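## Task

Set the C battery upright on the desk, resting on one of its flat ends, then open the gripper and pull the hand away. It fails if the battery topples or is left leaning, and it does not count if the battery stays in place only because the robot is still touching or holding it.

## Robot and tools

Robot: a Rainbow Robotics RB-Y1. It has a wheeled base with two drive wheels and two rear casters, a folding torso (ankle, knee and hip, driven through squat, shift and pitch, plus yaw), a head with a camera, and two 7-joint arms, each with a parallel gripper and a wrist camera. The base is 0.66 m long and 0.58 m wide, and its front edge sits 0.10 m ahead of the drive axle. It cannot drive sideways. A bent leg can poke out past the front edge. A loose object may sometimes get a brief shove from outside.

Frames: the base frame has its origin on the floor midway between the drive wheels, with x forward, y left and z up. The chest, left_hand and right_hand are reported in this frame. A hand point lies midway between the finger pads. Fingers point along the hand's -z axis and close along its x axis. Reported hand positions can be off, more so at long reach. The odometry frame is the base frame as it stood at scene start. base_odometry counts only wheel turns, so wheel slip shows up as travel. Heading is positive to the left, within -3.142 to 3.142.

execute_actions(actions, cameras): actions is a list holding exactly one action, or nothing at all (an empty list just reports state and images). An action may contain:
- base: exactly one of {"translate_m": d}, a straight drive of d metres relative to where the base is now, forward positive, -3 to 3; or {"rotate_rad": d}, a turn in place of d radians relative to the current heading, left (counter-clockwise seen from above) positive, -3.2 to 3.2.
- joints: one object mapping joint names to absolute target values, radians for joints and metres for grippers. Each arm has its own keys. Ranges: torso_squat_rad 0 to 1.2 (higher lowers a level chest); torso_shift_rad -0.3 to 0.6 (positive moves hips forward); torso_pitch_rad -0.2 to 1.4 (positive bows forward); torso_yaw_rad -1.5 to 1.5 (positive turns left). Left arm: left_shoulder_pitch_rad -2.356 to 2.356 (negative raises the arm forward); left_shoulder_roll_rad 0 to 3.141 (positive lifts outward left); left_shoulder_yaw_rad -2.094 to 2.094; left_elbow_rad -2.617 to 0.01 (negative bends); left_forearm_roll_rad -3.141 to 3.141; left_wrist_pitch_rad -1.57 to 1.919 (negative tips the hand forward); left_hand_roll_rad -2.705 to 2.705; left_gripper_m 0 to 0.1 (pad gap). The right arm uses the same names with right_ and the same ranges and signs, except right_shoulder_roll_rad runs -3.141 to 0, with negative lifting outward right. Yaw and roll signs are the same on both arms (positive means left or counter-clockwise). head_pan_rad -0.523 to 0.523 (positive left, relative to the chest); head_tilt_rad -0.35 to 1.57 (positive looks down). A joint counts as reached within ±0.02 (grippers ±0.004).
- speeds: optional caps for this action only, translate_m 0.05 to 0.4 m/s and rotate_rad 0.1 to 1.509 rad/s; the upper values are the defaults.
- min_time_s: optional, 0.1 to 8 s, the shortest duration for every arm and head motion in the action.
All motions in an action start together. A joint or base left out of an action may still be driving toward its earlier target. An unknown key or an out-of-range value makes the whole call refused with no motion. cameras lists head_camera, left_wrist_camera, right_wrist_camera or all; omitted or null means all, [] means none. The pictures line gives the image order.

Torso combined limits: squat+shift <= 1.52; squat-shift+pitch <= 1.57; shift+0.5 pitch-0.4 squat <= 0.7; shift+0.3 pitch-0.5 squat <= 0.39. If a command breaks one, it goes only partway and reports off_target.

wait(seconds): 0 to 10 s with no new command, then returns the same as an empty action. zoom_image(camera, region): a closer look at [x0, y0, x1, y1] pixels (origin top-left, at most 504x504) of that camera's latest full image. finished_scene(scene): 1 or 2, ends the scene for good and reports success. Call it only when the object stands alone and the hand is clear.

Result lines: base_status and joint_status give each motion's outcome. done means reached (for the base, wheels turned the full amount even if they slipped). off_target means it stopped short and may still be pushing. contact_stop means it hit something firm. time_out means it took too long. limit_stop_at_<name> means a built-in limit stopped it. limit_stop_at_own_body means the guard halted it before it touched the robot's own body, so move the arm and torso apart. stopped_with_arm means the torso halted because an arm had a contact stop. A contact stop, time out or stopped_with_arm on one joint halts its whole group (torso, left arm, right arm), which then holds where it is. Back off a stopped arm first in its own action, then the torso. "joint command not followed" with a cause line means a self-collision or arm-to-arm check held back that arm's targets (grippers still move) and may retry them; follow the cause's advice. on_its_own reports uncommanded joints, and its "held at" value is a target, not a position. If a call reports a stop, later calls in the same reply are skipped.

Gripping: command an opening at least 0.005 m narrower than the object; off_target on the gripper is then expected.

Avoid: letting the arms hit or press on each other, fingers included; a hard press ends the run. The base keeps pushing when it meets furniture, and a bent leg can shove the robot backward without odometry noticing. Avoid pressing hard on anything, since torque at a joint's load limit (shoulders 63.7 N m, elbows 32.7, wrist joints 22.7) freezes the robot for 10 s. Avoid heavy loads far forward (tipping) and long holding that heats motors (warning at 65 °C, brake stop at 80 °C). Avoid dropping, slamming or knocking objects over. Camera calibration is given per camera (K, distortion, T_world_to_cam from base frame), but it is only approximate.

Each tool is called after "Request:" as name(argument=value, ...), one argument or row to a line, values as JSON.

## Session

Request:
execute_actions(
  actions=[],
  cameras=["head_camera"],
)

Scene clock: 0.00 s.
base_odometry: x=+0.000 y=+0.000 heading=+0.000 (m, m, rad; odometry frame)
base_status: not commanded
joint_positions: torso_squat_rad=+0.350 torso_shift_rad=+0.001 torso_pitch_rad=+0.001 torso_yaw_rad=+0.001 left_shoulder_pitch_rad=-0.023 left_shoulder_roll_rad=+0.005 left_shoulder_yaw_rad=+0.034 left_elbow_rad=-0.152 left_forearm_roll_rad=+0.026 left_wrist_pitch_rad=-0.005 left_hand_roll_rad=-0.041 left_gripper_m=+0.099 right_shoulder_pitch_rad=-0.052 right_shoulder_roll_rad=-0.049 right_shoulder_yaw_rad=+0.009 right_elbow_rad=-0.129 right_forearm_roll_rad=-0.030 right_wrist_pitch_rad=-0.025 right_hand_roll_rad=-0.006 right_gripper_m=+0.099 head_pan_rad=+0.001 head_tilt_rad=+0.399
joint_status: not commanded
chest: x=-0.2272 y=+0.0000 z=+1.2475 quat_wxyz=(+1.000, +0.000, +0.000, +0.000) (m; base frame)
left_hand: x=-0.1366 y=+0.2263 z=+0.5679 quat_wxyz=(+0.996, +0.004, -0.088, +0.005) (m; base frame)
right_hand: x=-0.1218 y=-0.2550 z=+0.5708 quat_wxyz=(+0.995, -0.022, -0.101, -0.003) (m; base frame)
pictures: head_camera
camera_calibration (this result's frames):
head_camera: T_world_to_cam=[[0.0301029, -0.999107, -0.0296315, 0.0547643], [-0.362621, 0.0167093, -0.931787, 1.33686], [0.931451, 0.0387945, -0.361794, 0.658748], [0, 0, 0, 1]] pos_world=[-0.130468, 0.00682166, 1.48562]
Images, in order (width x height): head_camera 896x504.

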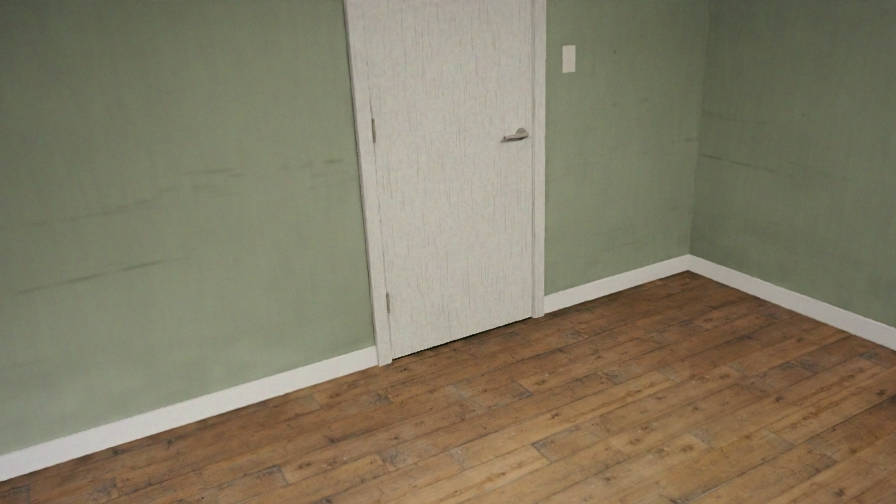

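Request:
execute_actions(
  actions=[
    {"joints": {"head_pan_rad": -0.52, "head_tilt_rad": 0.3, "torso_yaw_rad": -0.3}},
  ],
  cameras=["head_camera"],
)

Scene clock: 4.03 s.
base_odometry: x=+0.000 y=+0.000 heading=+0.000 (m, m, rad; odometry frame)
base_status: not commanded
joint_positions: torso_squat_rad=+0.350 torso_shift_rad=+0.001 torso_pitch_rad=+0.001 torso_yaw_rad=-0.300 left_shoulder_pitch_rad=-0.023 left_shoulder_roll_rad=+0.005 left_shoulder_yaw_rad=+0.034 left_elbow_rad=-0.152 left_forearm_roll_rad=+0.026 left_wrist_pitch_rad=-0.005 left_hand_roll_rad=-0.041 left_gripper_m=+0.099 right_shoulder_pitch_rad=-0.051 right_shoulder_roll_rad=-0.049 right_shoulder_yaw_rad=+0.009 right_elbow_rad=-0.129 right_forearm_roll_rad=-0.030 right_wrist_pitch_rad=-0.025 right_hand_roll_rad=-0.006 right_gripper_m=+0.099 head_pan_rad=-0.520 head_tilt_rad=+0.300
joint_status: all done
chest: x=-0.2272 y=+0.0000 z=+1.2475 quat_wxyz=(+0.989, +0.000, +0.001, -0.149) (m; base frame)
left_hand: x=-0.0736 y=+0.1891 z=+0.5679 quat_wxyz=(+0.986, -0.009, -0.088, -0.144) (m; base frame)
right_hand: x=-0.2024 y=-0.2750 z=+0.5708 quat_wxyz=(+0.983, -0.037, -0.096, -0.152) (m; base frame)
pictures: head_camera
camera_calibration (this result's frames):
head_camera: T_world_to_cam=[[-0.709328, -0.704405, -0.0258393, -0.107576], [-0.171201, 0.207726, -0.963089, 1.4226], [0.683772, -0.678722, -0.26794, 0.468341], [0, 0, 0, 1]] pos_world=[-0.152995, -0.0534137, 1.4928]
Images, in order (width x height): head_camera 896x504.

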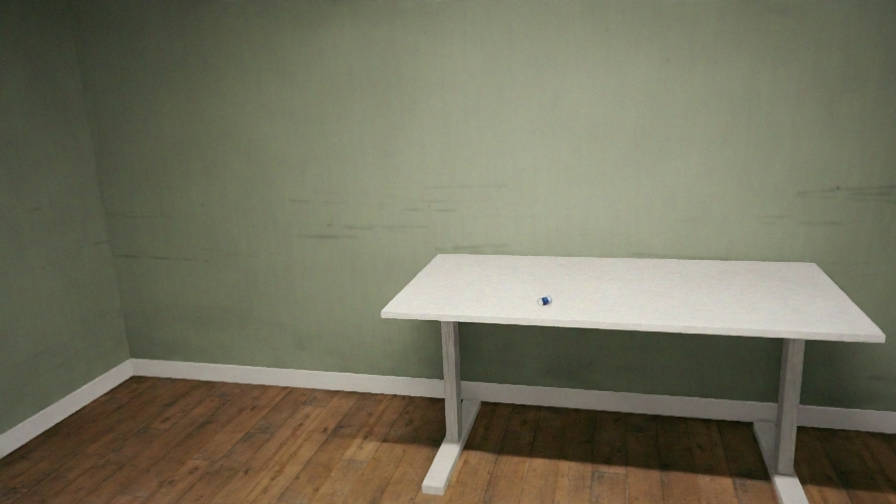

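Request:
zoom_image(
  camera="head_camera",
  region=[505, 275, 585, 325],
)

Region (505, 275, 585, 325) of head_camera's 896x504 image, scaled by 6.300, with more detail than that image has; it fills the top 315 rows of this view, and the rest is white.

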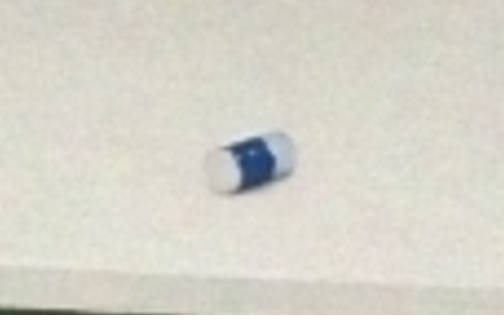

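Request:
execute_actions(
  actions=[
    {"base": {"rotate_rad": -1.10}, "joints": {"torso_squat_rad": 0.15, "torso_pitch_rad": 0.45, "torso_yaw_rad": 0.5, "right_shoulder_pitch_rad": -1.0, "right_shoulder_roll_rad": -0.1, "right_shoulder_yaw_rad": 0.25, "right_elbow_rad": -0.96, "right_forearm_roll_rad": -0.4, "right_wrist_pitch_rad": 1.57, "right_hand_roll_rad": 0.0, "left_shoulder_pitch_rad": -0.3, "left_shoulder_roll_rad": 0.1, "head_pan_rad": -0.3, "head_tilt_rad": 0.2}},
  ],
  cameras=["head_camera"],
)

Request:
execute_actions(
  actions=[
    {"base": {"translate_m": 1.5}, "joints": {"head_tilt_rad": 0.6, "head_pan_rad": -0.15}},
  ],
  cameras=["head_camera", "right_wrist_camera"],
)

Scene clock: 127.33 s.
base_odometry: x=+0.000 y=+0.000 heading=-1.099 (m, m, rad; odometry frame)
base_status: done
joint_positions: torso_squat_rad=+0.150 torso_shift_rad=+0.001 torso_pitch_rad=+0.450 torso_yaw_rad=+0.500 left_shoulder_pitch_rad=-0.300 left_shoulder_roll_rad=+0.100 left_shoulder_yaw_rad=+0.034 left_elbow_rad=-0.152 left_forearm_roll_rad=+0.026 left_wrist_pitch_rad=-0.005 left_hand_roll_rad=-0.041 left_gripper_m=+0.099 right_shoulder_pitch_rad=-1.000 right_shoulder_roll_rad=-0.100 right_shoulder_yaw_rad=+0.250 right_elbow_rad=-0.960 right_forearm_roll_rad=-0.400 right_wrist_pitch_rad=+1.570 right_hand_roll_rad=+0.000 right_gripper_m=+0.099 head_pan_rad=-0.300 head_tilt_rad=+0.200
joint_status: all done
chest: x=-0.0929 y=+0.0001 z=+1.2513 quat_wxyz=(+0.945, +0.055, +0.216, +0.241) (m; base frame)
left_hand: x=-0.2565 y=+0.3849 z=+0.6358 quat_wxyz=(+0.974, +0.143, +0.016, +0.176) (m; base frame)
right_hand: x=+0.2424 y=+0.2010 z=+0.8212 quat_wxyz=(+0.878, +0.155, +0.079, +0.445) (m; base frame)
pictures: head_camera
camera_calibration (this result's frames):
head_camera: T_world_to_cam=[[0.198052, -0.972612, -0.121662, 0.186803], [-0.581741, -0.0167375, -0.813202, 1.22645], [0.788893, 0.231833, -0.569123, 0.742412], [0, 0, 0, 1]] pos_world=[0.0907971, 0.0300993, 1.4426]
Images, in order (width x height): head_camera 896x504.

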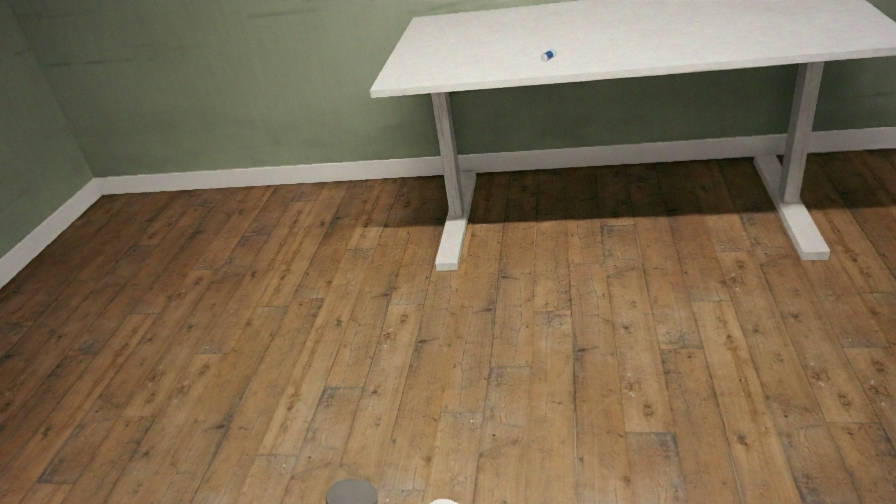

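Scene clock: 132.53 s.
base_odometry: x=+0.680 y=-1.337 heading=-1.101 (m, m, rad; odometry frame)
base_status: done
joint_positions: torso_squat_rad=+0.150 torso_shift_rad=+0.001 torso_pitch_rad=+0.450 torso_yaw_rad=+0.500 left_shoulder_pitch_rad=-0.300 left_shoulder_roll_rad=+0.100 left_shoulder_yaw_rad=+0.034 left_elbow_rad=-0.152 left_forearm_roll_rad=+0.026 left_wrist_pitch_rad=-0.005 left_hand_roll_rad=-0.041 left_gripper_m=+0.099 right_shoulder_pitch_rad=-1.000 right_shoulder_roll_rad=-0.100 right_shoulder_yaw_rad=+0.250 right_elbow_rad=-0.960 right_forearm_roll_rad=-0.400 right_wrist_pitch_rad=+1.570 right_hand_roll_rad=+0.000 right_gripper_m=+0.099 head_pan_rad=-0.150 head_tilt_rad=+0.600
joint_status: all done
chest: x=-0.0928 y=+0.0000 z=+1.2513 quat_wxyz=(+0.945, +0.055, +0.216, +0.241) (m; base frame)
left_hand: x=-0.2564 y=+0.3849 z=+0.6358 quat_wxyz=(+0.974, +0.143, +0.016, +0.176) (m; base frame)
right_hand: x=+0.2424 y=+0.2009 z=+0.8212 quat_wxyz=(+0.878, +0.155, +0.079, +0.445) (m; base frame)
pictures: head_camera, right_wrist_camera
camera_calibration (this result's frames):
head_camera: T_world_to_cam=[[0.311867, -0.931105, -0.189163, 0.28107], [-0.828266, -0.168878, -0.53428, 0.833983], [0.465525, 0.323302, -0.82387, 1.1077], [0, 0, 0, 1]] pos_world=[0.0874394, 0.0444243, 1.41135]
right_wrist_camera: T_world_to_cam=[[-0.563086, -0.825647, 0.0352332, 0.26652], [-0.439665, 0.335404, 0.833186, -0.608397], [-0.699735, 0.453664, -0.55187, 0.618743], [0, 0, 0, 1]] pos_world=[0.315538, 0.143408, 0.838983]
Images, in order (width x height): head_camera 896x504, right_wrist_camera 644x364.

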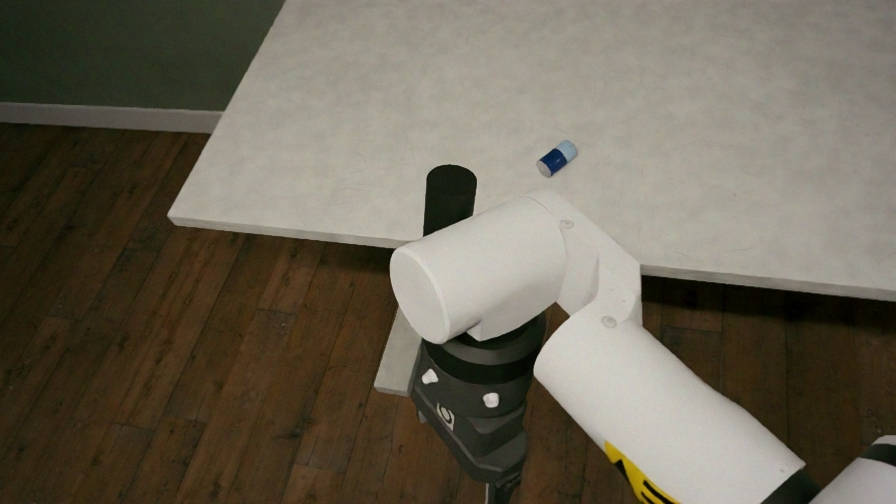

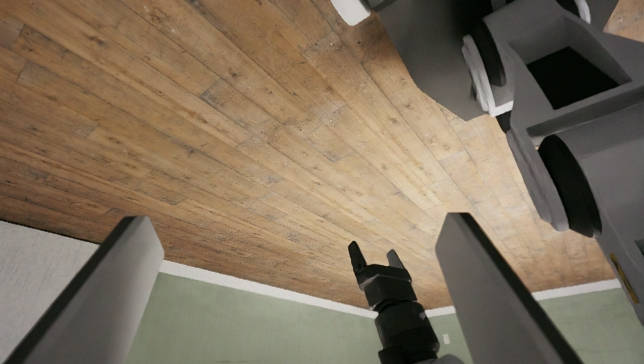

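Request:
zoom_image(
  camera="head_camera",
  region=[510, 125, 610, 195],
)

Region (510, 125, 610, 195) of head_camera's 896x504 image, scaled by 5.040, with more detail than that image has; it fills the top 353 rows of this view, and the rest is white.

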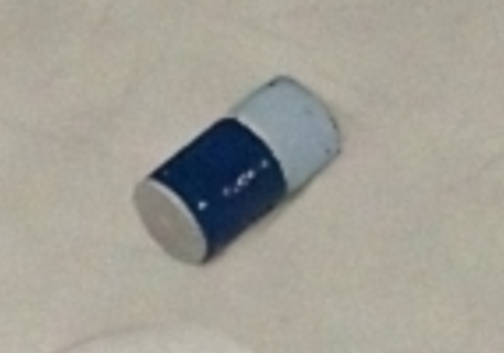

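Request:
execute_actions(
  actions=[
    {"base": {"translate_m": 0.41}, "joints": {"right_shoulder_yaw_rad": 0.32, "right_forearm_roll_rad": -0.44, "head_tilt_rad": 0.95, "head_pan_rad": 0.0}},
  ],
  cameras=["head_camera", "right_wrist_camera"],
)

Scene clock: 150.87 s.
base_odometry: x=+0.866 y=-1.702 heading=-1.102 (m, m, rad; odometry frame)
base_status: done
joint_positions: torso_squat_rad=+0.150 torso_shift_rad=+0.001 torso_pitch_rad=+0.450 torso_yaw_rad=+0.500 left_shoulder_pitch_rad=-0.300 left_shoulder_roll_rad=+0.100 left_shoulder_yaw_rad=+0.034 left_elbow_rad=-0.152 left_forearm_roll_rad=+0.026 left_wrist_pitch_rad=-0.005 left_hand_roll_rad=-0.041 left_gripper_m=+0.099 right_shoulder_pitch_rad=-1.000 right_shoulder_roll_rad=-0.100 right_shoulder_yaw_rad=+0.320 right_elbow_rad=-0.960 right_forearm_roll_rad=-0.440 right_wrist_pitch_rad=+1.570 right_hand_roll_rad=+0.000 right_gripper_m=+0.099 head_pan_rad=+0.000 head_tilt_rad=+0.950
joint_status: all done
chest: x=-0.0928 y=+0.0000 z=+1.2513 quat_wxyz=(+0.945, +0.055, +0.216, +0.241) (m; base frame)
left_hand: x=-0.2564 y=+0.3850 z=+0.6358 quat_wxyz=(+0.974, +0.143, +0.016, +0.176) (m; base frame)
right_hand: x=+0.2265 y=+0.2053 z=+0.8201 quat_wxyz=(+0.866, +0.152, +0.085, +0.470) (m; base frame)
pictures: head_camera, right_wrist_camera
camera_calibration (this result's frames):
head_camera: T_world_to_cam=[[0.420784, -0.872649, -0.247839, 0.362678], [-0.899652, -0.366347, -0.23752, 0.414575], [0.116477, 0.322913, -0.939234, 1.27591], [0, 0, 0, 1]] pos_world=[0.0717492, 0.0563593, 1.38674]
right_wrist_camera: T_world_to_cam=[[-0.514935, -0.85633, 0.0392586, 0.253317], [-0.456284, 0.312571, 0.833129, -0.607393], [-0.725705, 0.411094, -0.551683, 0.619563], [0, 0, 0, 1]] pos_world=[0.302918, 0.152078, 0.837895]
Images, in order (width x height): head_camera 896x504, right_wrist_camera 644x364.

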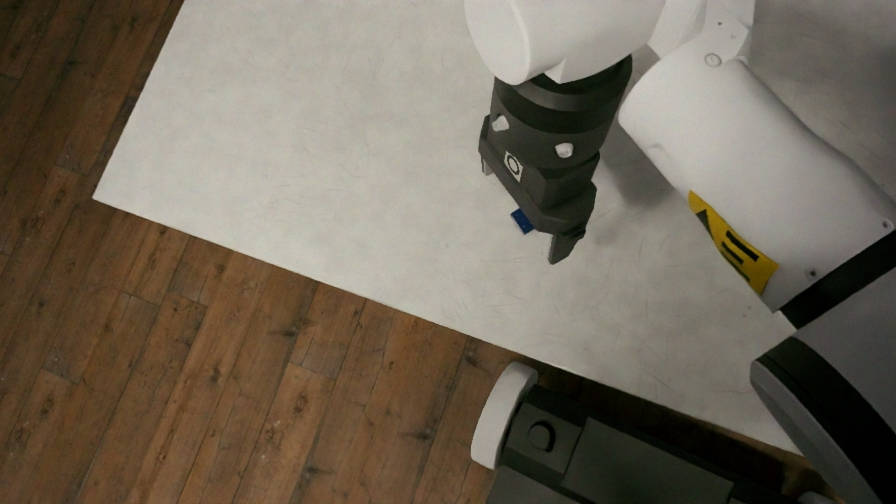

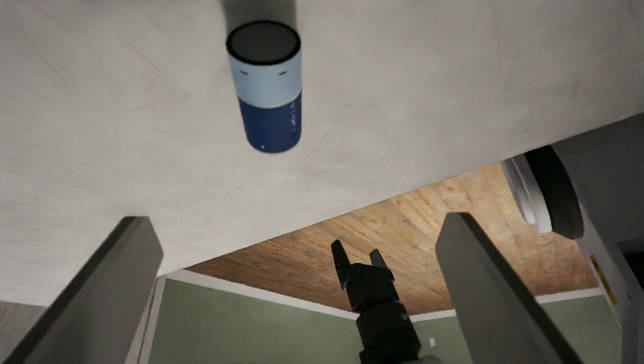

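Request:
execute_actions(
  actions=[
    {"base": {"translate_m": 0.019}, "joints": {"torso_squat_rad": 0.437, "right_gripper_m": 0.06}},
  ],
  cameras=["head_camera", "right_wrist_camera"],
)

Scene clock: 168.73 s.
base_odometry: x=+0.874 y=-1.719 heading=-1.103 (m, m, rad; odometry frame)
base_status: done
joint_positions: torso_squat_rad=+0.437 torso_shift_rad=+0.001 torso_pitch_rad=+0.450 torso_yaw_rad=+0.500 left_shoulder_pitch_rad=-0.300 left_shoulder_roll_rad=+0.100 left_shoulder_yaw_rad=+0.034 left_elbow_rad=-0.152 left_forearm_roll_rad=+0.026 left_wrist_pitch_rad=-0.005 left_hand_roll_rad=-0.041 left_gripper_m=+0.099 right_shoulder_pitch_rad=-1.000 right_shoulder_roll_rad=-0.100 right_shoulder_yaw_rad=+0.320 right_elbow_rad=-0.960 right_forearm_roll_rad=-0.440 right_wrist_pitch_rad=+1.570 right_hand_roll_rad=+0.000 right_gripper_m=+0.060 head_pan_rad=+0.000 head_tilt_rad=+0.950
joint_status: all done
chest: x=-0.0929 y=+0.0000 z=+1.1934 quat_wxyz=(+0.945, +0.055, +0.216, +0.241) (m; base frame)
left_hand: x=-0.2565 y=+0.3849 z=+0.5779 quat_wxyz=(+0.974, +0.143, +0.016, +0.176) (m; base frame)
right_hand: x=+0.2265 y=+0.2053 z=+0.7622 quat_wxyz=(+0.866, +0.152, +0.085, +0.470) (m; base frame)
pictures: head_camera, right_wrist_camera
camera_calibration (this result's frames):
head_camera: T_world_to_cam=[[0.420814, -0.872648, -0.247791, 0.348296], [-0.899624, -0.36635, -0.237621, 0.400852], [0.116582, 0.322913, -0.939221, 1.22154], [0, 0, 0, 1]] pos_world=[0.0716395, 0.0563422, 1.32885]
right_wrist_camera: T_world_to_cam=[[-0.514937, -0.856331, 0.0392024, 0.255594], [-0.456392, 0.31258, 0.833067, -0.559117], [-0.725635, 0.411086, -0.551782, 0.587678], [0, 0, 0, 1]] pos_world=[0.302878, 0.152056, 0.780032]
Images, in order (width x height): head_camera 896x504, right_wrist_camera 644x364.

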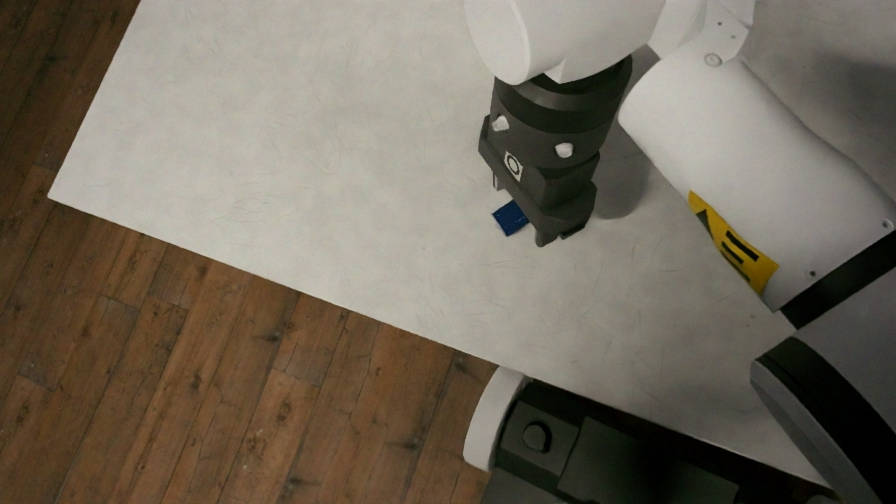

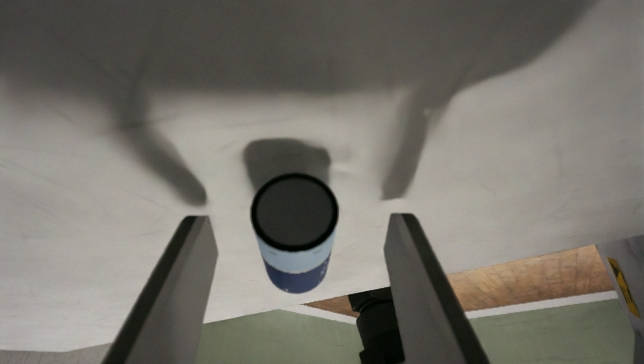

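Request:
execute_actions(
  actions=[
    {"joints": {"torso_squat_rad": 0.464, "right_gripper_m": 0.04}},
  ],
  cameras=["right_wrist_camera"],
)

Scene clock: 181.10 s.
base_odometry: x=+0.874 y=-1.719 heading=-1.103 (m, m, rad; odometry frame)
base_status: not commanded
joint_positions: torso_squat_rad=+0.464 torso_shift_rad=+0.001 torso_pitch_rad=+0.450 torso_yaw_rad=+0.500 left_shoulder_pitch_rad=-0.300 left_shoulder_roll_rad=+0.100 left_shoulder_yaw_rad=+0.034 left_elbow_rad=-0.152 left_forearm_roll_rad=+0.026 left_wrist_pitch_rad=-0.005 left_hand_roll_rad=-0.041 left_gripper_m=+0.099 right_shoulder_pitch_rad=-1.000 right_shoulder_roll_rad=-0.100 right_shoulder_yaw_rad=+0.320 right_elbow_rad=-0.960 right_forearm_roll_rad=-0.440 right_wrist_pitch_rad=+1.570 right_hand_roll_rad=+0.000 right_gripper_m=+0.040 head_pan_rad=+0.000 head_tilt_rad=+0.950
joint_status: all done
chest: x=-0.0930 y=+0.0000 z=+1.1851 quat_wxyz=(+0.945, +0.055, +0.216, +0.241) (m; base frame)
left_hand: x=-0.2565 y=+0.3849 z=+0.5697 quat_wxyz=(+0.974, +0.143, +0.016, +0.176) (m; base frame)
right_hand: x=+0.2265 y=+0.2053 z=+0.7541 quat_wxyz=(+0.866, +0.152, +0.085, +0.470) (m; base frame)
pictures: right_wrist_camera
camera_calibration (this result's frames):
right_wrist_camera: T_world_to_cam=[[-0.514926, -0.856348, 0.0389852, 0.256135], [-0.456508, 0.312425, 0.833061, -0.552273], [-0.72557, 0.411168, -0.551805, 0.583166], [0, 0, 0, 1]] pos_world=[0.302901, 0.152105, 0.771886]
Images, in order (width x height): right_wrist_camera 644x364.

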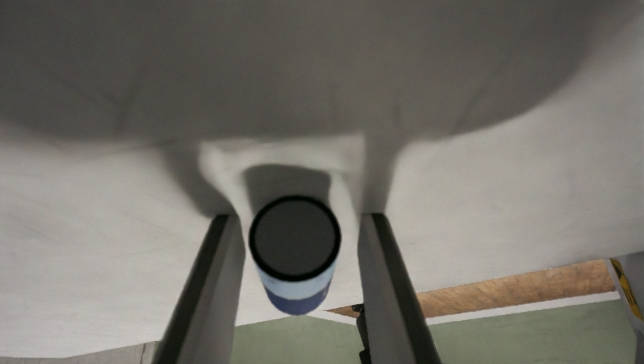

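Request:
execute_actions(
  actions=[
    {"joints": {"right_gripper_m": 0.017}},
  ],
  cameras=["right_wrist_camera"],
)

Request:
zoom_image(
  camera="right_wrist_camera",
  region=[220, 170, 380, 330],
)

Scene clock: 186.23 s.
base_odometry: x=+0.874 y=-1.719 heading=-1.103 (m, m, rad; odometry frame)
base_status: not commanded
joint_positions: torso_squat_rad=+0.464 torso_shift_rad=+0.001 torso_pitch_rad=+0.450 torso_yaw_rad=+0.500 left_shoulder_pitch_rad=-0.300 left_shoulder_roll_rad=+0.100 left_shoulder_yaw_rad=+0.034 left_elbow_rad=-0.152 left_forearm_roll_rad=+0.026 left_wrist_pitch_rad=-0.005 left_hand_roll_rad=-0.041 left_gripper_m=+0.099 right_shoulder_pitch_rad=-1.000 right_shoulder_roll_rad=-0.100 right_shoulder_yaw_rad=+0.320 right_elbow_rad=-0.960 right_forearm_roll_rad=-0.440 right_wrist_pitch_rad=+1.570 right_hand_roll_rad=+0.000 right_gripper_m=+0.025 head_pan_rad=+0.000 head_tilt_rad=+0.950
joint_status: right_gripper_m off_target (ended at +0.025, target +0.017)
chest: x=-0.0930 y=+0.0000 z=+1.1851 quat_wxyz=(+0.945, +0.055, +0.216, +0.241) (m; base frame)
left_hand: x=-0.2565 y=+0.3849 z=+0.5697 quat_wxyz=(+0.974, +0.143, +0.016, +0.176) (m; base frame)
right_hand: x=+0.2265 y=+0.2053 z=+0.7541 quat_wxyz=(+0.866, +0.152, +0.085, +0.470) (m; base frame)
pictures: right_wrist_camera
camera_calibration (this result's frames):
right_wrist_camera: T_world_to_cam=[[-0.514926, -0.856347, 0.0389976, 0.256122], [-0.456502, 0.312434, 0.833061, -0.552273], [-0.725574, 0.411163, -0.551804, 0.583166], [0, 0, 0, 1]] pos_world=[0.3029, 0.152103, 0.771883]
Images, in order (width x height): right_wrist_camera 644x364.

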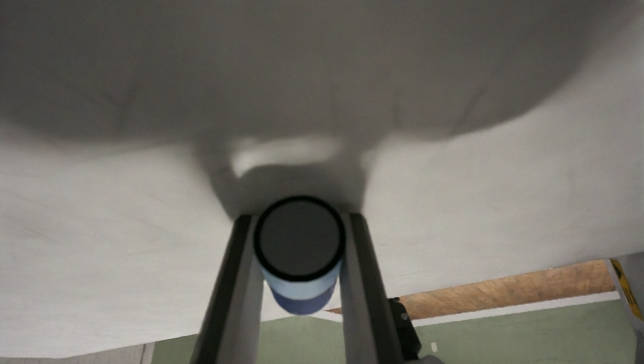

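Region (220, 170, 380, 330) of right_wrist_camera's 644x364 image, scaled by 3.150, with more detail than that image has.

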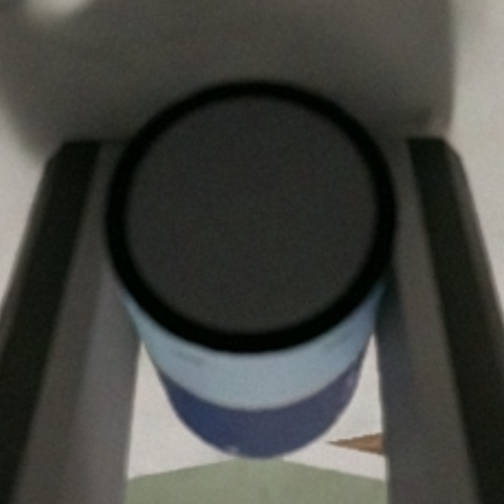

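Request:
execute_actions(
  actions=[],
  cameras=["head_camera"],
)

Request:
zoom_image(
  camera="head_camera",
  region=[460, 180, 560, 260],
)

Scene clock: 192.90 s.
base_odometry: x=+0.874 y=-1.719 heading=-1.103 (m, m, rad; odometry frame)
base_status: not commanded
joint_positions: torso_squat_rad=+0.464 torso_shift_rad=+0.001 torso_pitch_rad=+0.450 torso_yaw_rad=+0.500 left_shoulder_pitch_rad=-0.300 left_shoulder_roll_rad=+0.100 left_shoulder_yaw_rad=+0.034 left_elbow_rad=-0.152 left_forearm_roll_rad=+0.026 left_wrist_pitch_rad=-0.005 left_hand_roll_rad=-0.041 left_gripper_m=+0.099 right_shoulder_pitch_rad=-1.000 right_shoulder_roll_rad=-0.100 right_shoulder_yaw_rad=+0.320 right_elbow_rad=-0.960 right_forearm_roll_rad=-0.440 right_wrist_pitch_rad=+1.570 right_hand_roll_rad=+0.000 right_gripper_m=+0.025 head_pan_rad=+0.000 head_tilt_rad=+0.950
joint_status: right_gripper_m off_target (ended at +0.025, target +0.017)
chest: x=-0.0930 y=+0.0000 z=+1.1851 quat_wxyz=(+0.945, +0.055, +0.216, +0.241) (m; base frame)
left_hand: x=-0.2565 y=+0.3849 z=+0.5697 quat_wxyz=(+0.974, +0.143, +0.016, +0.176) (m; base frame)
right_hand: x=+0.2265 y=+0.2053 z=+0.7541 quat_wxyz=(+0.866, +0.152, +0.085, +0.470) (m; base frame)
pictures: head_camera
camera_calibration (this result's frames):
head_camera: T_world_to_cam=[[0.420824, -0.872648, -0.247775, 0.346248], [-0.899616, -0.36635, -0.237654, 0.398917], [0.116616, 0.322912, -0.939217, 1.21382], [0, 0, 0, 1]] pos_world=[0.0716122, 0.0563399, 1.32063]
Images, in order (width x height): head_camera 896x504.

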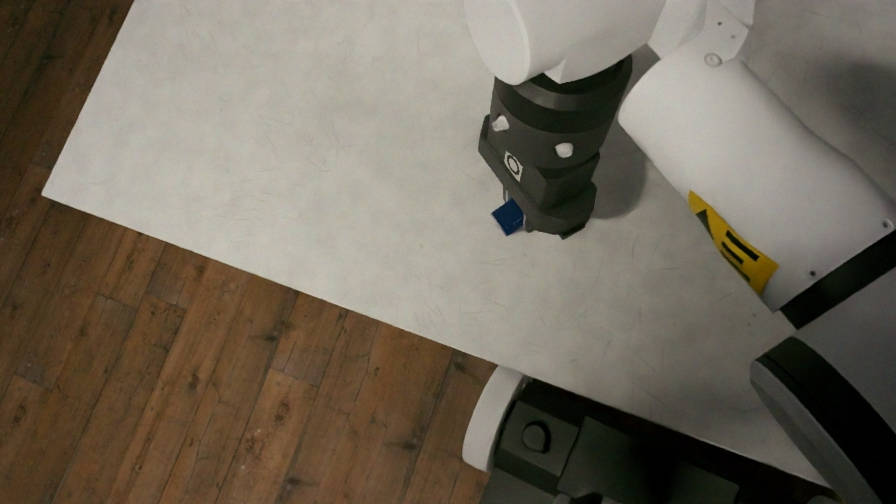

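Region (460, 180, 560, 260) of head_camera's 896x504 image, scaled by 5.040, with more detail than that image has; it fills the top 403 rows of this view, and the rest is white.

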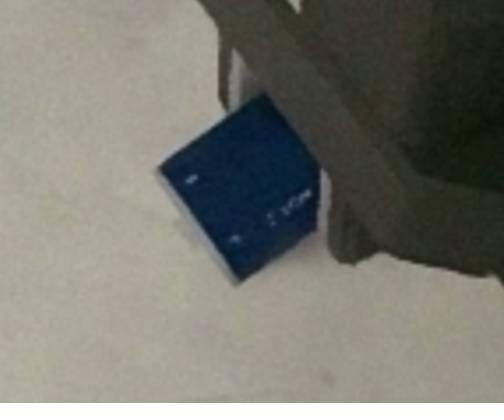

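Request:
execute_actions(
  actions=[
    {"joints": {"right_gripper_m": 0.07, "torso_squat_rad": 0.2}},
  ],
  cameras=[],
)

Request:
execute_actions(
  actions=[
    {"base": {"translate_m": -0.18}, "joints": {"torso_squat_rad": 0.40, "torso_yaw_rad": 0.8, "right_shoulder_pitch_rad": -1.10, "right_shoulder_roll_rad": -0.047, "right_shoulder_yaw_rad": -0.114, "right_elbow_rad": -0.777, "right_forearm_roll_rad": 0.728, "head_pan_rad": -0.3, "head_tilt_rad": 0.8}},
  ],
  cameras=["head_camera", "right_wrist_camera"],
)

Scene clock: 270.87 s.
base_odometry: x=+0.874 y=-1.719 heading=-1.103 (m, m, rad; odometry frame)
base_status: not commanded
joint_positions: torso_squat_rad=+0.200 torso_shift_rad=+0.001 torso_pitch_rad=+0.450 torso_yaw_rad=+0.500 left_shoulder_pitch_rad=-0.300 left_shoulder_roll_rad=+0.100 left_shoulder_yaw_rad=+0.034 left_elbow_rad=-0.152 left_forearm_roll_rad=+0.026 left_wrist_pitch_rad=-0.005 left_hand_roll_rad=-0.041 left_gripper_m=+0.099 right_shoulder_pitch_rad=-1.000 right_shoulder_roll_rad=-0.100 right_shoulder_yaw_rad=+0.320 right_elbow_rad=-0.960 right_forearm_roll_rad=-0.440 right_wrist_pitch_rad=+1.570 right_hand_roll_rad=+0.000 right_gripper_m=+0.070 head_pan_rad=+0.000 head_tilt_rad=+0.950
joint_status: all done
chest: x=-0.0929 y=+0.0000 z=+1.2452 quat_wxyz=(+0.945, +0.055, +0.216, +0.241) (m; base frame)
left_hand: x=-0.2565 y=+0.3849 z=+0.6297 quat_wxyz=(+0.974, +0.143, +0.016, +0.176) (m; base frame)
right_hand: x=+0.2265 y=+0.2053 z=+0.8140 quat_wxyz=(+0.866, +0.152, +0.085, +0.470) (m; base frame)
pictures: none
No camera images: the call's "cameras" was empty. Leave "cameras" out to get every camera's image.

Scene clock: 272.77 s.
base_odometry: x=+0.793 y=-1.559 heading=-1.104 (m, m, rad; odometry frame)
base_status: done
joint_positions: torso_squat_rad=+0.400 torso_shift_rad=+0.001 torso_pitch_rad=+0.450 torso_yaw_rad=+0.800 left_shoulder_pitch_rad=-0.300 left_shoulder_roll_rad=+0.100 left_shoulder_yaw_rad=+0.034 left_elbow_rad=-0.152 left_forearm_roll_rad=+0.026 left_wrist_pitch_rad=-0.005 left_hand_roll_rad=-0.041 left_gripper_m=+0.099 right_shoulder_pitch_rad=-1.100 right_shoulder_roll_rad=-0.047 right_shoulder_yaw_rad=-0.114 right_elbow_rad=-0.777 right_forearm_roll_rad=+0.728 right_wrist_pitch_rad=+1.570 right_hand_roll_rad=+0.000 right_gripper_m=+0.070 head_pan_rad=-0.300 head_tilt_rad=+0.800
joint_status: all done
chest: x=-0.0929 y=+0.0000 z=+1.2039 quat_wxyz=(+0.898, +0.087, +0.205, +0.380) (m; base frame)
left_hand: x=-0.3639 y=+0.4033 z=+0.6402 quat_wxyz=(+0.930, +0.202, +0.023, +0.306) (m; base frame)
right_hand: x=+0.3805 y=+0.2199 z=+0.8048 quat_wxyz=(+0.857, -0.196, -0.106, +0.465) (m; base frame)
pictures: head_camera, right_wrist_camera
camera_calibration (this result's frames):
head_camera: T_world_to_cam=[[0.426304, -0.869791, -0.248453, 0.358239], [-0.869861, -0.318812, -0.376432, 0.592688], [0.248207, 0.376594, -0.892508, 1.16555], [0, 0, 0, 1]] pos_world=[0.07354, 0.0616099, 1.35237]
right_wrist_camera: T_world_to_cam=[[-0.54586, -0.836475, 0.0484331, 0.345711], [-0.818303, 0.544639, 0.183707, 0.080425], [-0.180045, 0.0606453, -0.981787, 0.932444], [0, 0, 0, 1]] pos_world=[0.422404, 0.188828, 0.883943]
Images, in order (width x height): head_camera 896x504, right_wrist_camera 644x364.

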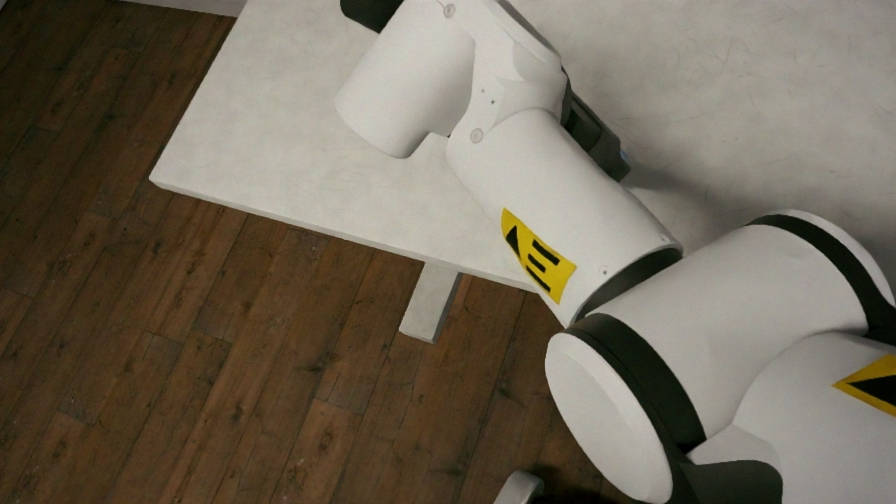

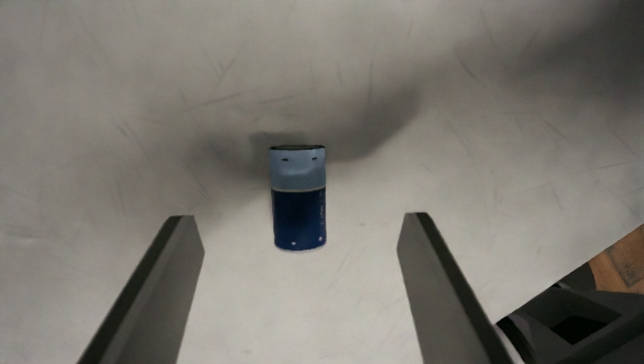

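Request:
zoom_image(
  camera="right_wrist_camera",
  region=[230, 125, 370, 275],
)

Region (230, 125, 370, 275) of right_wrist_camera's 644x364 image, scaled by 3.360, with more detail than that image has; it fills the left 470 columns of this view, and the rest is white.

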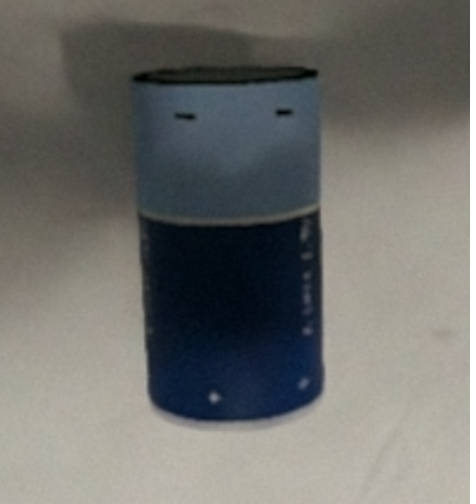

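Request:
execute_actions(
  actions=[
    {"joints": {"torso_squat_rad": 0.53, "right_gripper_m": 0.05}},
  ],
  cameras=["right_wrist_camera"],
)

Scene clock: 282.97 s.
base_odometry: x=+0.793 y=-1.559 heading=-1.104 (m, m, rad; odometry frame)
base_status: not commanded
joint_positions: torso_squat_rad=+0.530 torso_shift_rad=+0.001 torso_pitch_rad=+0.450 torso_yaw_rad=+0.800 left_shoulder_pitch_rad=-0.300 left_shoulder_roll_rad=+0.100 left_shoulder_yaw_rad=+0.034 left_elbow_rad=-0.152 left_forearm_roll_rad=+0.026 left_wrist_pitch_rad=-0.005 left_hand_roll_rad=-0.041 left_gripper_m=+0.099 right_shoulder_pitch_rad=-1.100 right_shoulder_roll_rad=-0.047 right_shoulder_yaw_rad=-0.114 right_elbow_rad=-0.777 right_forearm_roll_rad=+0.728 right_wrist_pitch_rad=+1.570 right_hand_roll_rad=+0.000 right_gripper_m=+0.050 head_pan_rad=-0.300 head_tilt_rad=+0.800
joint_status: all done
chest: x=-0.0930 y=+0.0000 z=+1.1631 quat_wxyz=(+0.898, +0.087, +0.205, +0.380) (m; base frame)
left_hand: x=-0.3639 y=+0.4033 z=+0.5994 quat_wxyz=(+0.930, +0.202, +0.023, +0.306) (m; base frame)
right_hand: x=+0.3805 y=+0.2199 z=+0.7640 quat_wxyz=(+0.857, -0.196, -0.106, +0.465) (m; base frame)
pictures: right_wrist_camera
camera_calibration (this result's frames):
right_wrist_camera: T_world_to_cam=[[-0.545864, -0.836473, 0.0484429, 0.347655], [-0.818297, 0.544643, 0.183725, 0.0878846], [-0.180065, 0.0606479, -0.981783, 0.892398], [0, 0, 0, 1]] pos_world=[0.422377, 0.188816, 0.843153]
Images, in order (width x height): right_wrist_camera 644x364.

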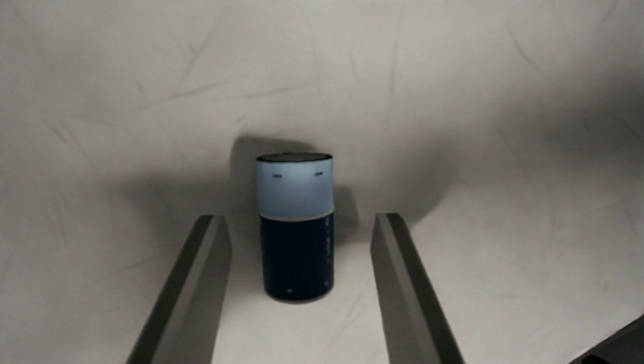

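Request:
zoom_image(
  camera="right_wrist_camera",
  region=[190, 140, 410, 310],
)

Region (190, 140, 410, 310) of right_wrist_camera's 644x364 image, scaled by 2.291, with more detail than that image has; it fills the top 389 rows of this view, and the rest is white.

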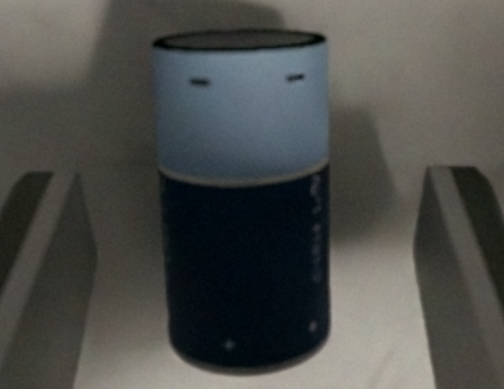

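Request:
execute_actions(
  actions=[
    {"joints": {"torso_squat_rad": 0.555, "right_gripper_m": 0.035}},
  ],
  cameras=[],
)

Request:
execute_actions(
  actions=[
    {"joints": {"right_gripper_m": 0.017}},
  ],
  cameras=["right_wrist_camera"],
)

Scene clock: 294.33 s.
base_odometry: x=+0.793 y=-1.559 heading=-1.104 (m, m, rad; odometry frame)
base_status: not commanded
joint_positions: torso_squat_rad=+0.555 torso_shift_rad=+0.001 torso_pitch_rad=+0.450 torso_yaw_rad=+0.800 left_shoulder_pitch_rad=-0.300 left_shoulder_roll_rad=+0.100 left_shoulder_yaw_rad=+0.034 left_elbow_rad=-0.152 left_forearm_roll_rad=+0.026 left_wrist_pitch_rad=-0.005 left_hand_roll_rad=-0.041 left_gripper_m=+0.099 right_shoulder_pitch_rad=-1.100 right_shoulder_roll_rad=-0.047 right_shoulder_yaw_rad=-0.114 right_elbow_rad=-0.777 right_forearm_roll_rad=+0.728 right_wrist_pitch_rad=+1.570 right_hand_roll_rad=+0.000 right_gripper_m=+0.035 head_pan_rad=-0.300 head_tilt_rad=+0.800
joint_status: all done
chest: x=-0.0930 y=+0.0000 z=+1.1541 quat_wxyz=(+0.898, +0.087, +0.205, +0.380) (m; base frame)
left_hand: x=-0.3639 y=+0.4032 z=+0.5904 quat_wxyz=(+0.930, +0.202, +0.023, +0.306) (m; base frame)
right_hand: x=+0.3805 y=+0.2199 z=+0.7550 quat_wxyz=(+0.857, -0.196, -0.106, +0.465) (m; base frame)
pictures: none
No camera images: the call's "cameras" was empty. Leave "cameras" out to get every camera's image.

Scene clock: 295.00 s.
base_odometry: x=+0.793 y=-1.559 heading=-1.104 (m, m, rad; odometry frame)
base_status: not commanded
joint_positions: torso_squat_rad=+0.555 torso_shift_rad=+0.001 torso_pitch_rad=+0.450 torso_yaw_rad=+0.800 left_shoulder_pitch_rad=-0.300 left_shoulder_roll_rad=+0.100 left_shoulder_yaw_rad=+0.034 left_elbow_rad=-0.152 left_forearm_roll_rad=+0.026 left_wrist_pitch_rad=-0.005 left_hand_roll_rad=-0.041 left_gripper_m=+0.099 right_shoulder_pitch_rad=-1.100 right_shoulder_roll_rad=-0.047 right_shoulder_yaw_rad=-0.114 right_elbow_rad=-0.777 right_forearm_roll_rad=+0.728 right_wrist_pitch_rad=+1.570 right_hand_roll_rad=+0.000 right_gripper_m=+0.025 head_pan_rad=-0.300 head_tilt_rad=+0.800
joint_status: right_gripper_m off_target (ended at +0.025, target +0.017)
chest: x=-0.0930 y=+0.0000 z=+1.1541 quat_wxyz=(+0.898, +0.087, +0.205, +0.380) (m; base frame)
left_hand: x=-0.3639 y=+0.4032 z=+0.5904 quat_wxyz=(+0.930, +0.202, +0.023, +0.306) (m; base frame)
right_hand: x=+0.3805 y=+0.2199 z=+0.7550 quat_wxyz=(+0.857, -0.196, -0.106, +0.465) (m; base frame)
pictures: right_wrist_camera
camera_calibration (this result's frames):
right_wrist_camera: T_world_to_cam=[[-0.545866, -0.836471, 0.048438, 0.348091], [-0.818297, 0.544645, 0.183719, 0.0895416], [-0.180058, 0.0606496, -0.981785, 0.883536], [0, 0, 0, 1]] pos_world=[0.42237, 0.188814, 0.834131]
Images, in order (width x height): right_wrist_camera 644x364.

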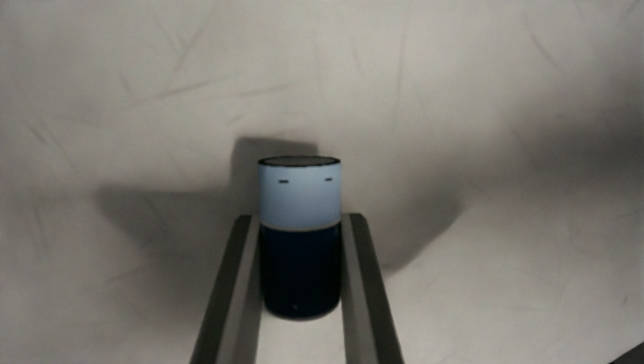

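Request:
execute_actions(
  actions=[
    {"joints": {"right_elbow_rad": -1.12}, "min_time_s": 0.7},
  ],
  cameras=[],
)

Request:
execute_actions(
  actions=[
    {"joints": {"right_shoulder_pitch_rad": -0.9185, "right_shoulder_roll_rad": -0.548, "right_shoulder_yaw_rad": -0.547, "right_elbow_rad": -1.27, "right_forearm_roll_rad": -0.973, "head_pan_rad": -0.4, "head_tilt_rad": 0.7}, "min_time_s": 1.3},
  ],
  cameras=[],
)

Request:
execute_actions(
  actions=[
    {"joints": {"right_elbow_rad": -0.942, "torso_squat_rad": 0.622}, "min_time_s": 0.8},
  ],
  cameras=["head_camera", "right_wrist_camera"],
)

Scene clock: 326.23 s.
base_odometry: x=+0.793 y=-1.559 heading=-1.104 (m, m, rad; odometry frame)
base_status: not commanded
joint_positions: torso_squat_rad=+0.555 torso_shift_rad=+0.001 torso_pitch_rad=+0.450 torso_yaw_rad=+0.800 left_shoulder_pitch_rad=-0.300 left_shoulder_roll_rad=+0.100 left_shoulder_yaw_rad=+0.034 left_elbow_rad=-0.152 left_forearm_roll_rad=+0.026 left_wrist_pitch_rad=-0.005 left_hand_roll_rad=-0.041 left_gripper_m=+0.099 right_shoulder_pitch_rad=-1.100 right_shoulder_roll_rad=-0.047 right_shoulder_yaw_rad=-0.114 right_elbow_rad=-1.120 right_forearm_roll_rad=+0.728 right_wrist_pitch_rad=+1.570 right_hand_roll_rad=+0.000 right_gripper_m=+0.025 head_pan_rad=-0.300 head_tilt_rad=+0.800
joint_status: all done
chest: x=-0.0930 y=+0.0000 z=+1.1541 quat_wxyz=(+0.898, +0.087, +0.205, +0.380) (m; base frame)
left_hand: x=-0.3639 y=+0.4032 z=+0.5904 quat_wxyz=(+0.930, +0.202, +0.023, +0.306) (m; base frame)
right_hand: x=+0.4322 y=+0.2500 z=+0.8492 quat_wxyz=(+0.884, -0.122, -0.236, +0.385) (m; base frame)
pictures: none
No camera images: the call's "cameras" was empty. Leave "cameras" out to get every camera's image.

Scene clock: 328.43 s.
base_odometry: x=+0.793 y=-1.559 heading=-1.104 (m, m, rad; odometry frame)
base_status: not commanded
joint_positions: torso_squat_rad=+0.555 torso_shift_rad=+0.001 torso_pitch_rad=+0.450 torso_yaw_rad=+0.800 left_shoulder_pitch_rad=-0.300 left_shoulder_roll_rad=+0.100 left_shoulder_yaw_rad=+0.034 left_elbow_rad=-0.152 left_forearm_roll_rad=+0.026 left_wrist_pitch_rad=-0.005 left_hand_roll_rad=-0.041 left_gripper_m=+0.099 right_shoulder_pitch_rad=-0.919 right_shoulder_roll_rad=-0.548 right_shoulder_yaw_rad=-0.547 right_elbow_rad=-1.270 right_forearm_roll_rad=-0.973 right_wrist_pitch_rad=+1.570 right_hand_roll_rad=+0.000 right_gripper_m=+0.025 head_pan_rad=-0.400 head_tilt_rad=+0.700
joint_status: all done
chest: x=-0.0929 y=+0.0000 z=+1.1541 quat_wxyz=(+0.898, +0.087, +0.205, +0.379) (m; base frame)
left_hand: x=-0.3637 y=+0.4033 z=+0.5904 quat_wxyz=(+0.930, +0.202, +0.023, +0.306) (m; base frame)
right_hand: x=+0.4766 y=+0.2078 z=+0.9140 quat_wxyz=(+0.816, +0.541, -0.070, +0.189) (m; base frame)
pictures: none
No camera images: the call's "cameras" was empty. Leave "cameras" out to get every camera's image.

Scene clock: 329.50 s.
base_odometry: x=+0.793 y=-1.559 heading=-1.104 (m, m, rad; odometry frame)
base_status: not commanded
joint_positions: torso_squat_rad=+0.622 torso_shift_rad=+0.001 torso_pitch_rad=+0.450 torso_yaw_rad=+0.800 left_shoulder_pitch_rad=-0.300 left_shoulder_roll_rad=+0.100 left_shoulder_yaw_rad=+0.034 left_elbow_rad=-0.152 left_forearm_roll_rad=+0.026 left_wrist_pitch_rad=-0.005 left_hand_roll_rad=-0.041 left_gripper_m=+0.099 right_shoulder_pitch_rad=-0.918 right_shoulder_roll_rad=-0.548 right_shoulder_yaw_rad=-0.547 right_elbow_rad=-0.942 right_forearm_roll_rad=-0.973 right_wrist_pitch_rad=+1.570 right_hand_roll_rad=+0.000 right_gripper_m=+0.025 head_pan_rad=-0.400 head_tilt_rad=+0.700
joint_status: all done
chest: x=-0.0929 y=+0.0000 z=+1.1280 quat_wxyz=(+0.898, +0.087, +0.205, +0.379) (m; base frame)
left_hand: x=-0.3638 y=+0.4033 z=+0.5644 quat_wxyz=(+0.930, +0.202, +0.023, +0.306) (m; base frame)
right_hand: x=+0.4361 y=+0.2093 z=+0.7977 quat_wxyz=(+0.837, +0.526, +0.079, +0.126) (m; base frame)
pictures: head_camera, right_wrist_camera
camera_calibration (this result's frames):
head_camera: T_world_to_cam=[[0.349589, -0.913144, -0.209655, 0.290143], [-0.862252, -0.226044, -0.453239, 0.662595], [0.366481, 0.339223, -0.866383, 1.06349], [0, 0, 0, 1]] pos_world=[0.0801439, 0.053958, 1.28253]
right_wrist_camera: T_world_to_cam=[[-0.940178, -0.340682, 0.000876203, 0.473688], [0.0636023, -0.172995, 0.982867, -0.738909], [-0.334694, 0.924126, 0.184314, -0.107361], [0, 0, 0, 1]] pos_world=[0.456414, 0.132764, 0.745623]
Images, in order (width x height): head_camera 896x504, right_wrist_camera 644x364.

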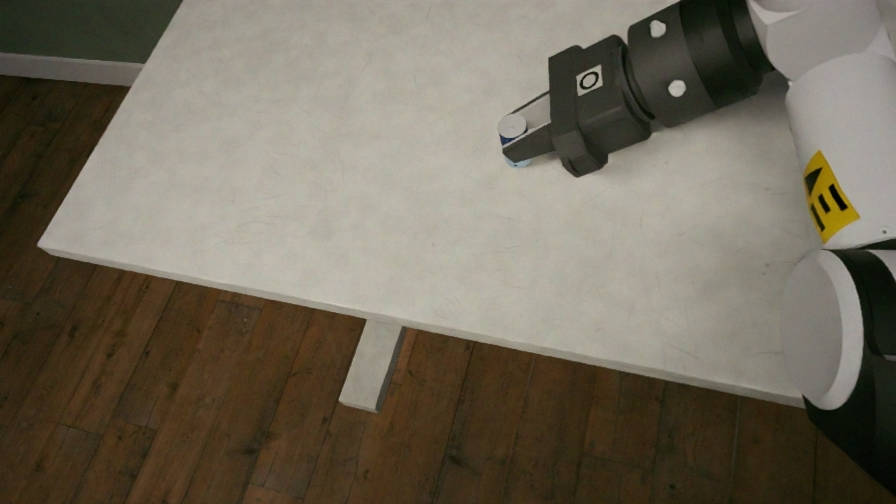

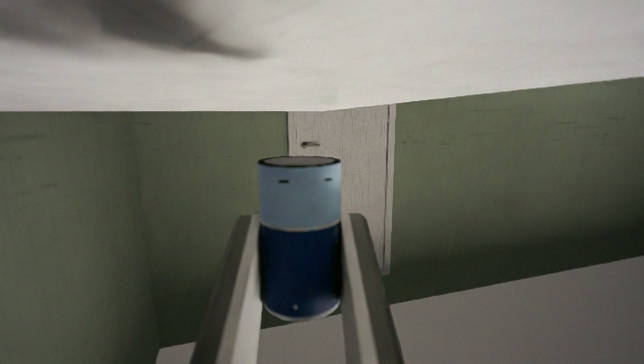

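Request:
execute_actions(
  actions=[
    {"joints": {"torso_squat_rad": 0.658}},
  ],
  cameras=["right_wrist_camera"],
)

Scene clock: 342.03 s.
base_odometry: x=+0.793 y=-1.559 heading=-1.104 (m, m, rad; odometry frame)
base_status: not commanded
joint_positions: torso_squat_rad=+0.658 torso_shift_rad=+0.001 torso_pitch_rad=+0.450 torso_yaw_rad=+0.800 left_shoulder_pitch_rad=-0.300 left_shoulder_roll_rad=+0.100 left_shoulder_yaw_rad=+0.034 left_elbow_rad=-0.152 left_forearm_roll_rad=+0.026 left_wrist_pitch_rad=-0.005 left_hand_roll_rad=-0.041 left_gripper_m=+0.099 right_shoulder_pitch_rad=-0.918 right_shoulder_roll_rad=-0.548 right_shoulder_yaw_rad=-0.547 right_elbow_rad=-0.942 right_forearm_roll_rad=-0.973 right_wrist_pitch_rad=+1.570 right_hand_roll_rad=+0.000 right_gripper_m=+0.025 head_pan_rad=-0.400 head_tilt_rad=+0.700
joint_status: all done
chest: x=-0.0930 y=+0.0000 z=+1.1130 quat_wxyz=(+0.898, +0.087, +0.205, +0.379) (m; base frame)
left_hand: x=-0.3638 y=+0.4033 z=+0.5493 quat_wxyz=(+0.930, +0.202, +0.023, +0.306) (m; base frame)
right_hand: x=+0.4361 y=+0.2093 z=+0.7827 quat_wxyz=(+0.837, +0.526, +0.079, +0.126) (m; base frame)
pictures: right_wrist_camera
camera_calibration (this result's frames):
right_wrist_camera: T_world_to_cam=[[-0.940177, -0.340686, 0.000780976, 0.473757], [0.0635107, -0.173015, 0.982869, -0.72414], [-0.334714, 0.924121, 0.184302, -0.104592], [0, 0, 0, 1]] pos_world=[0.456398, 0.13277, 0.730641]
Images, in order (width x height): right_wrist_camera 644x364.

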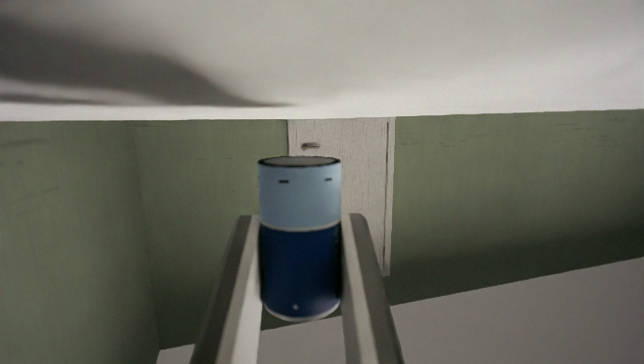

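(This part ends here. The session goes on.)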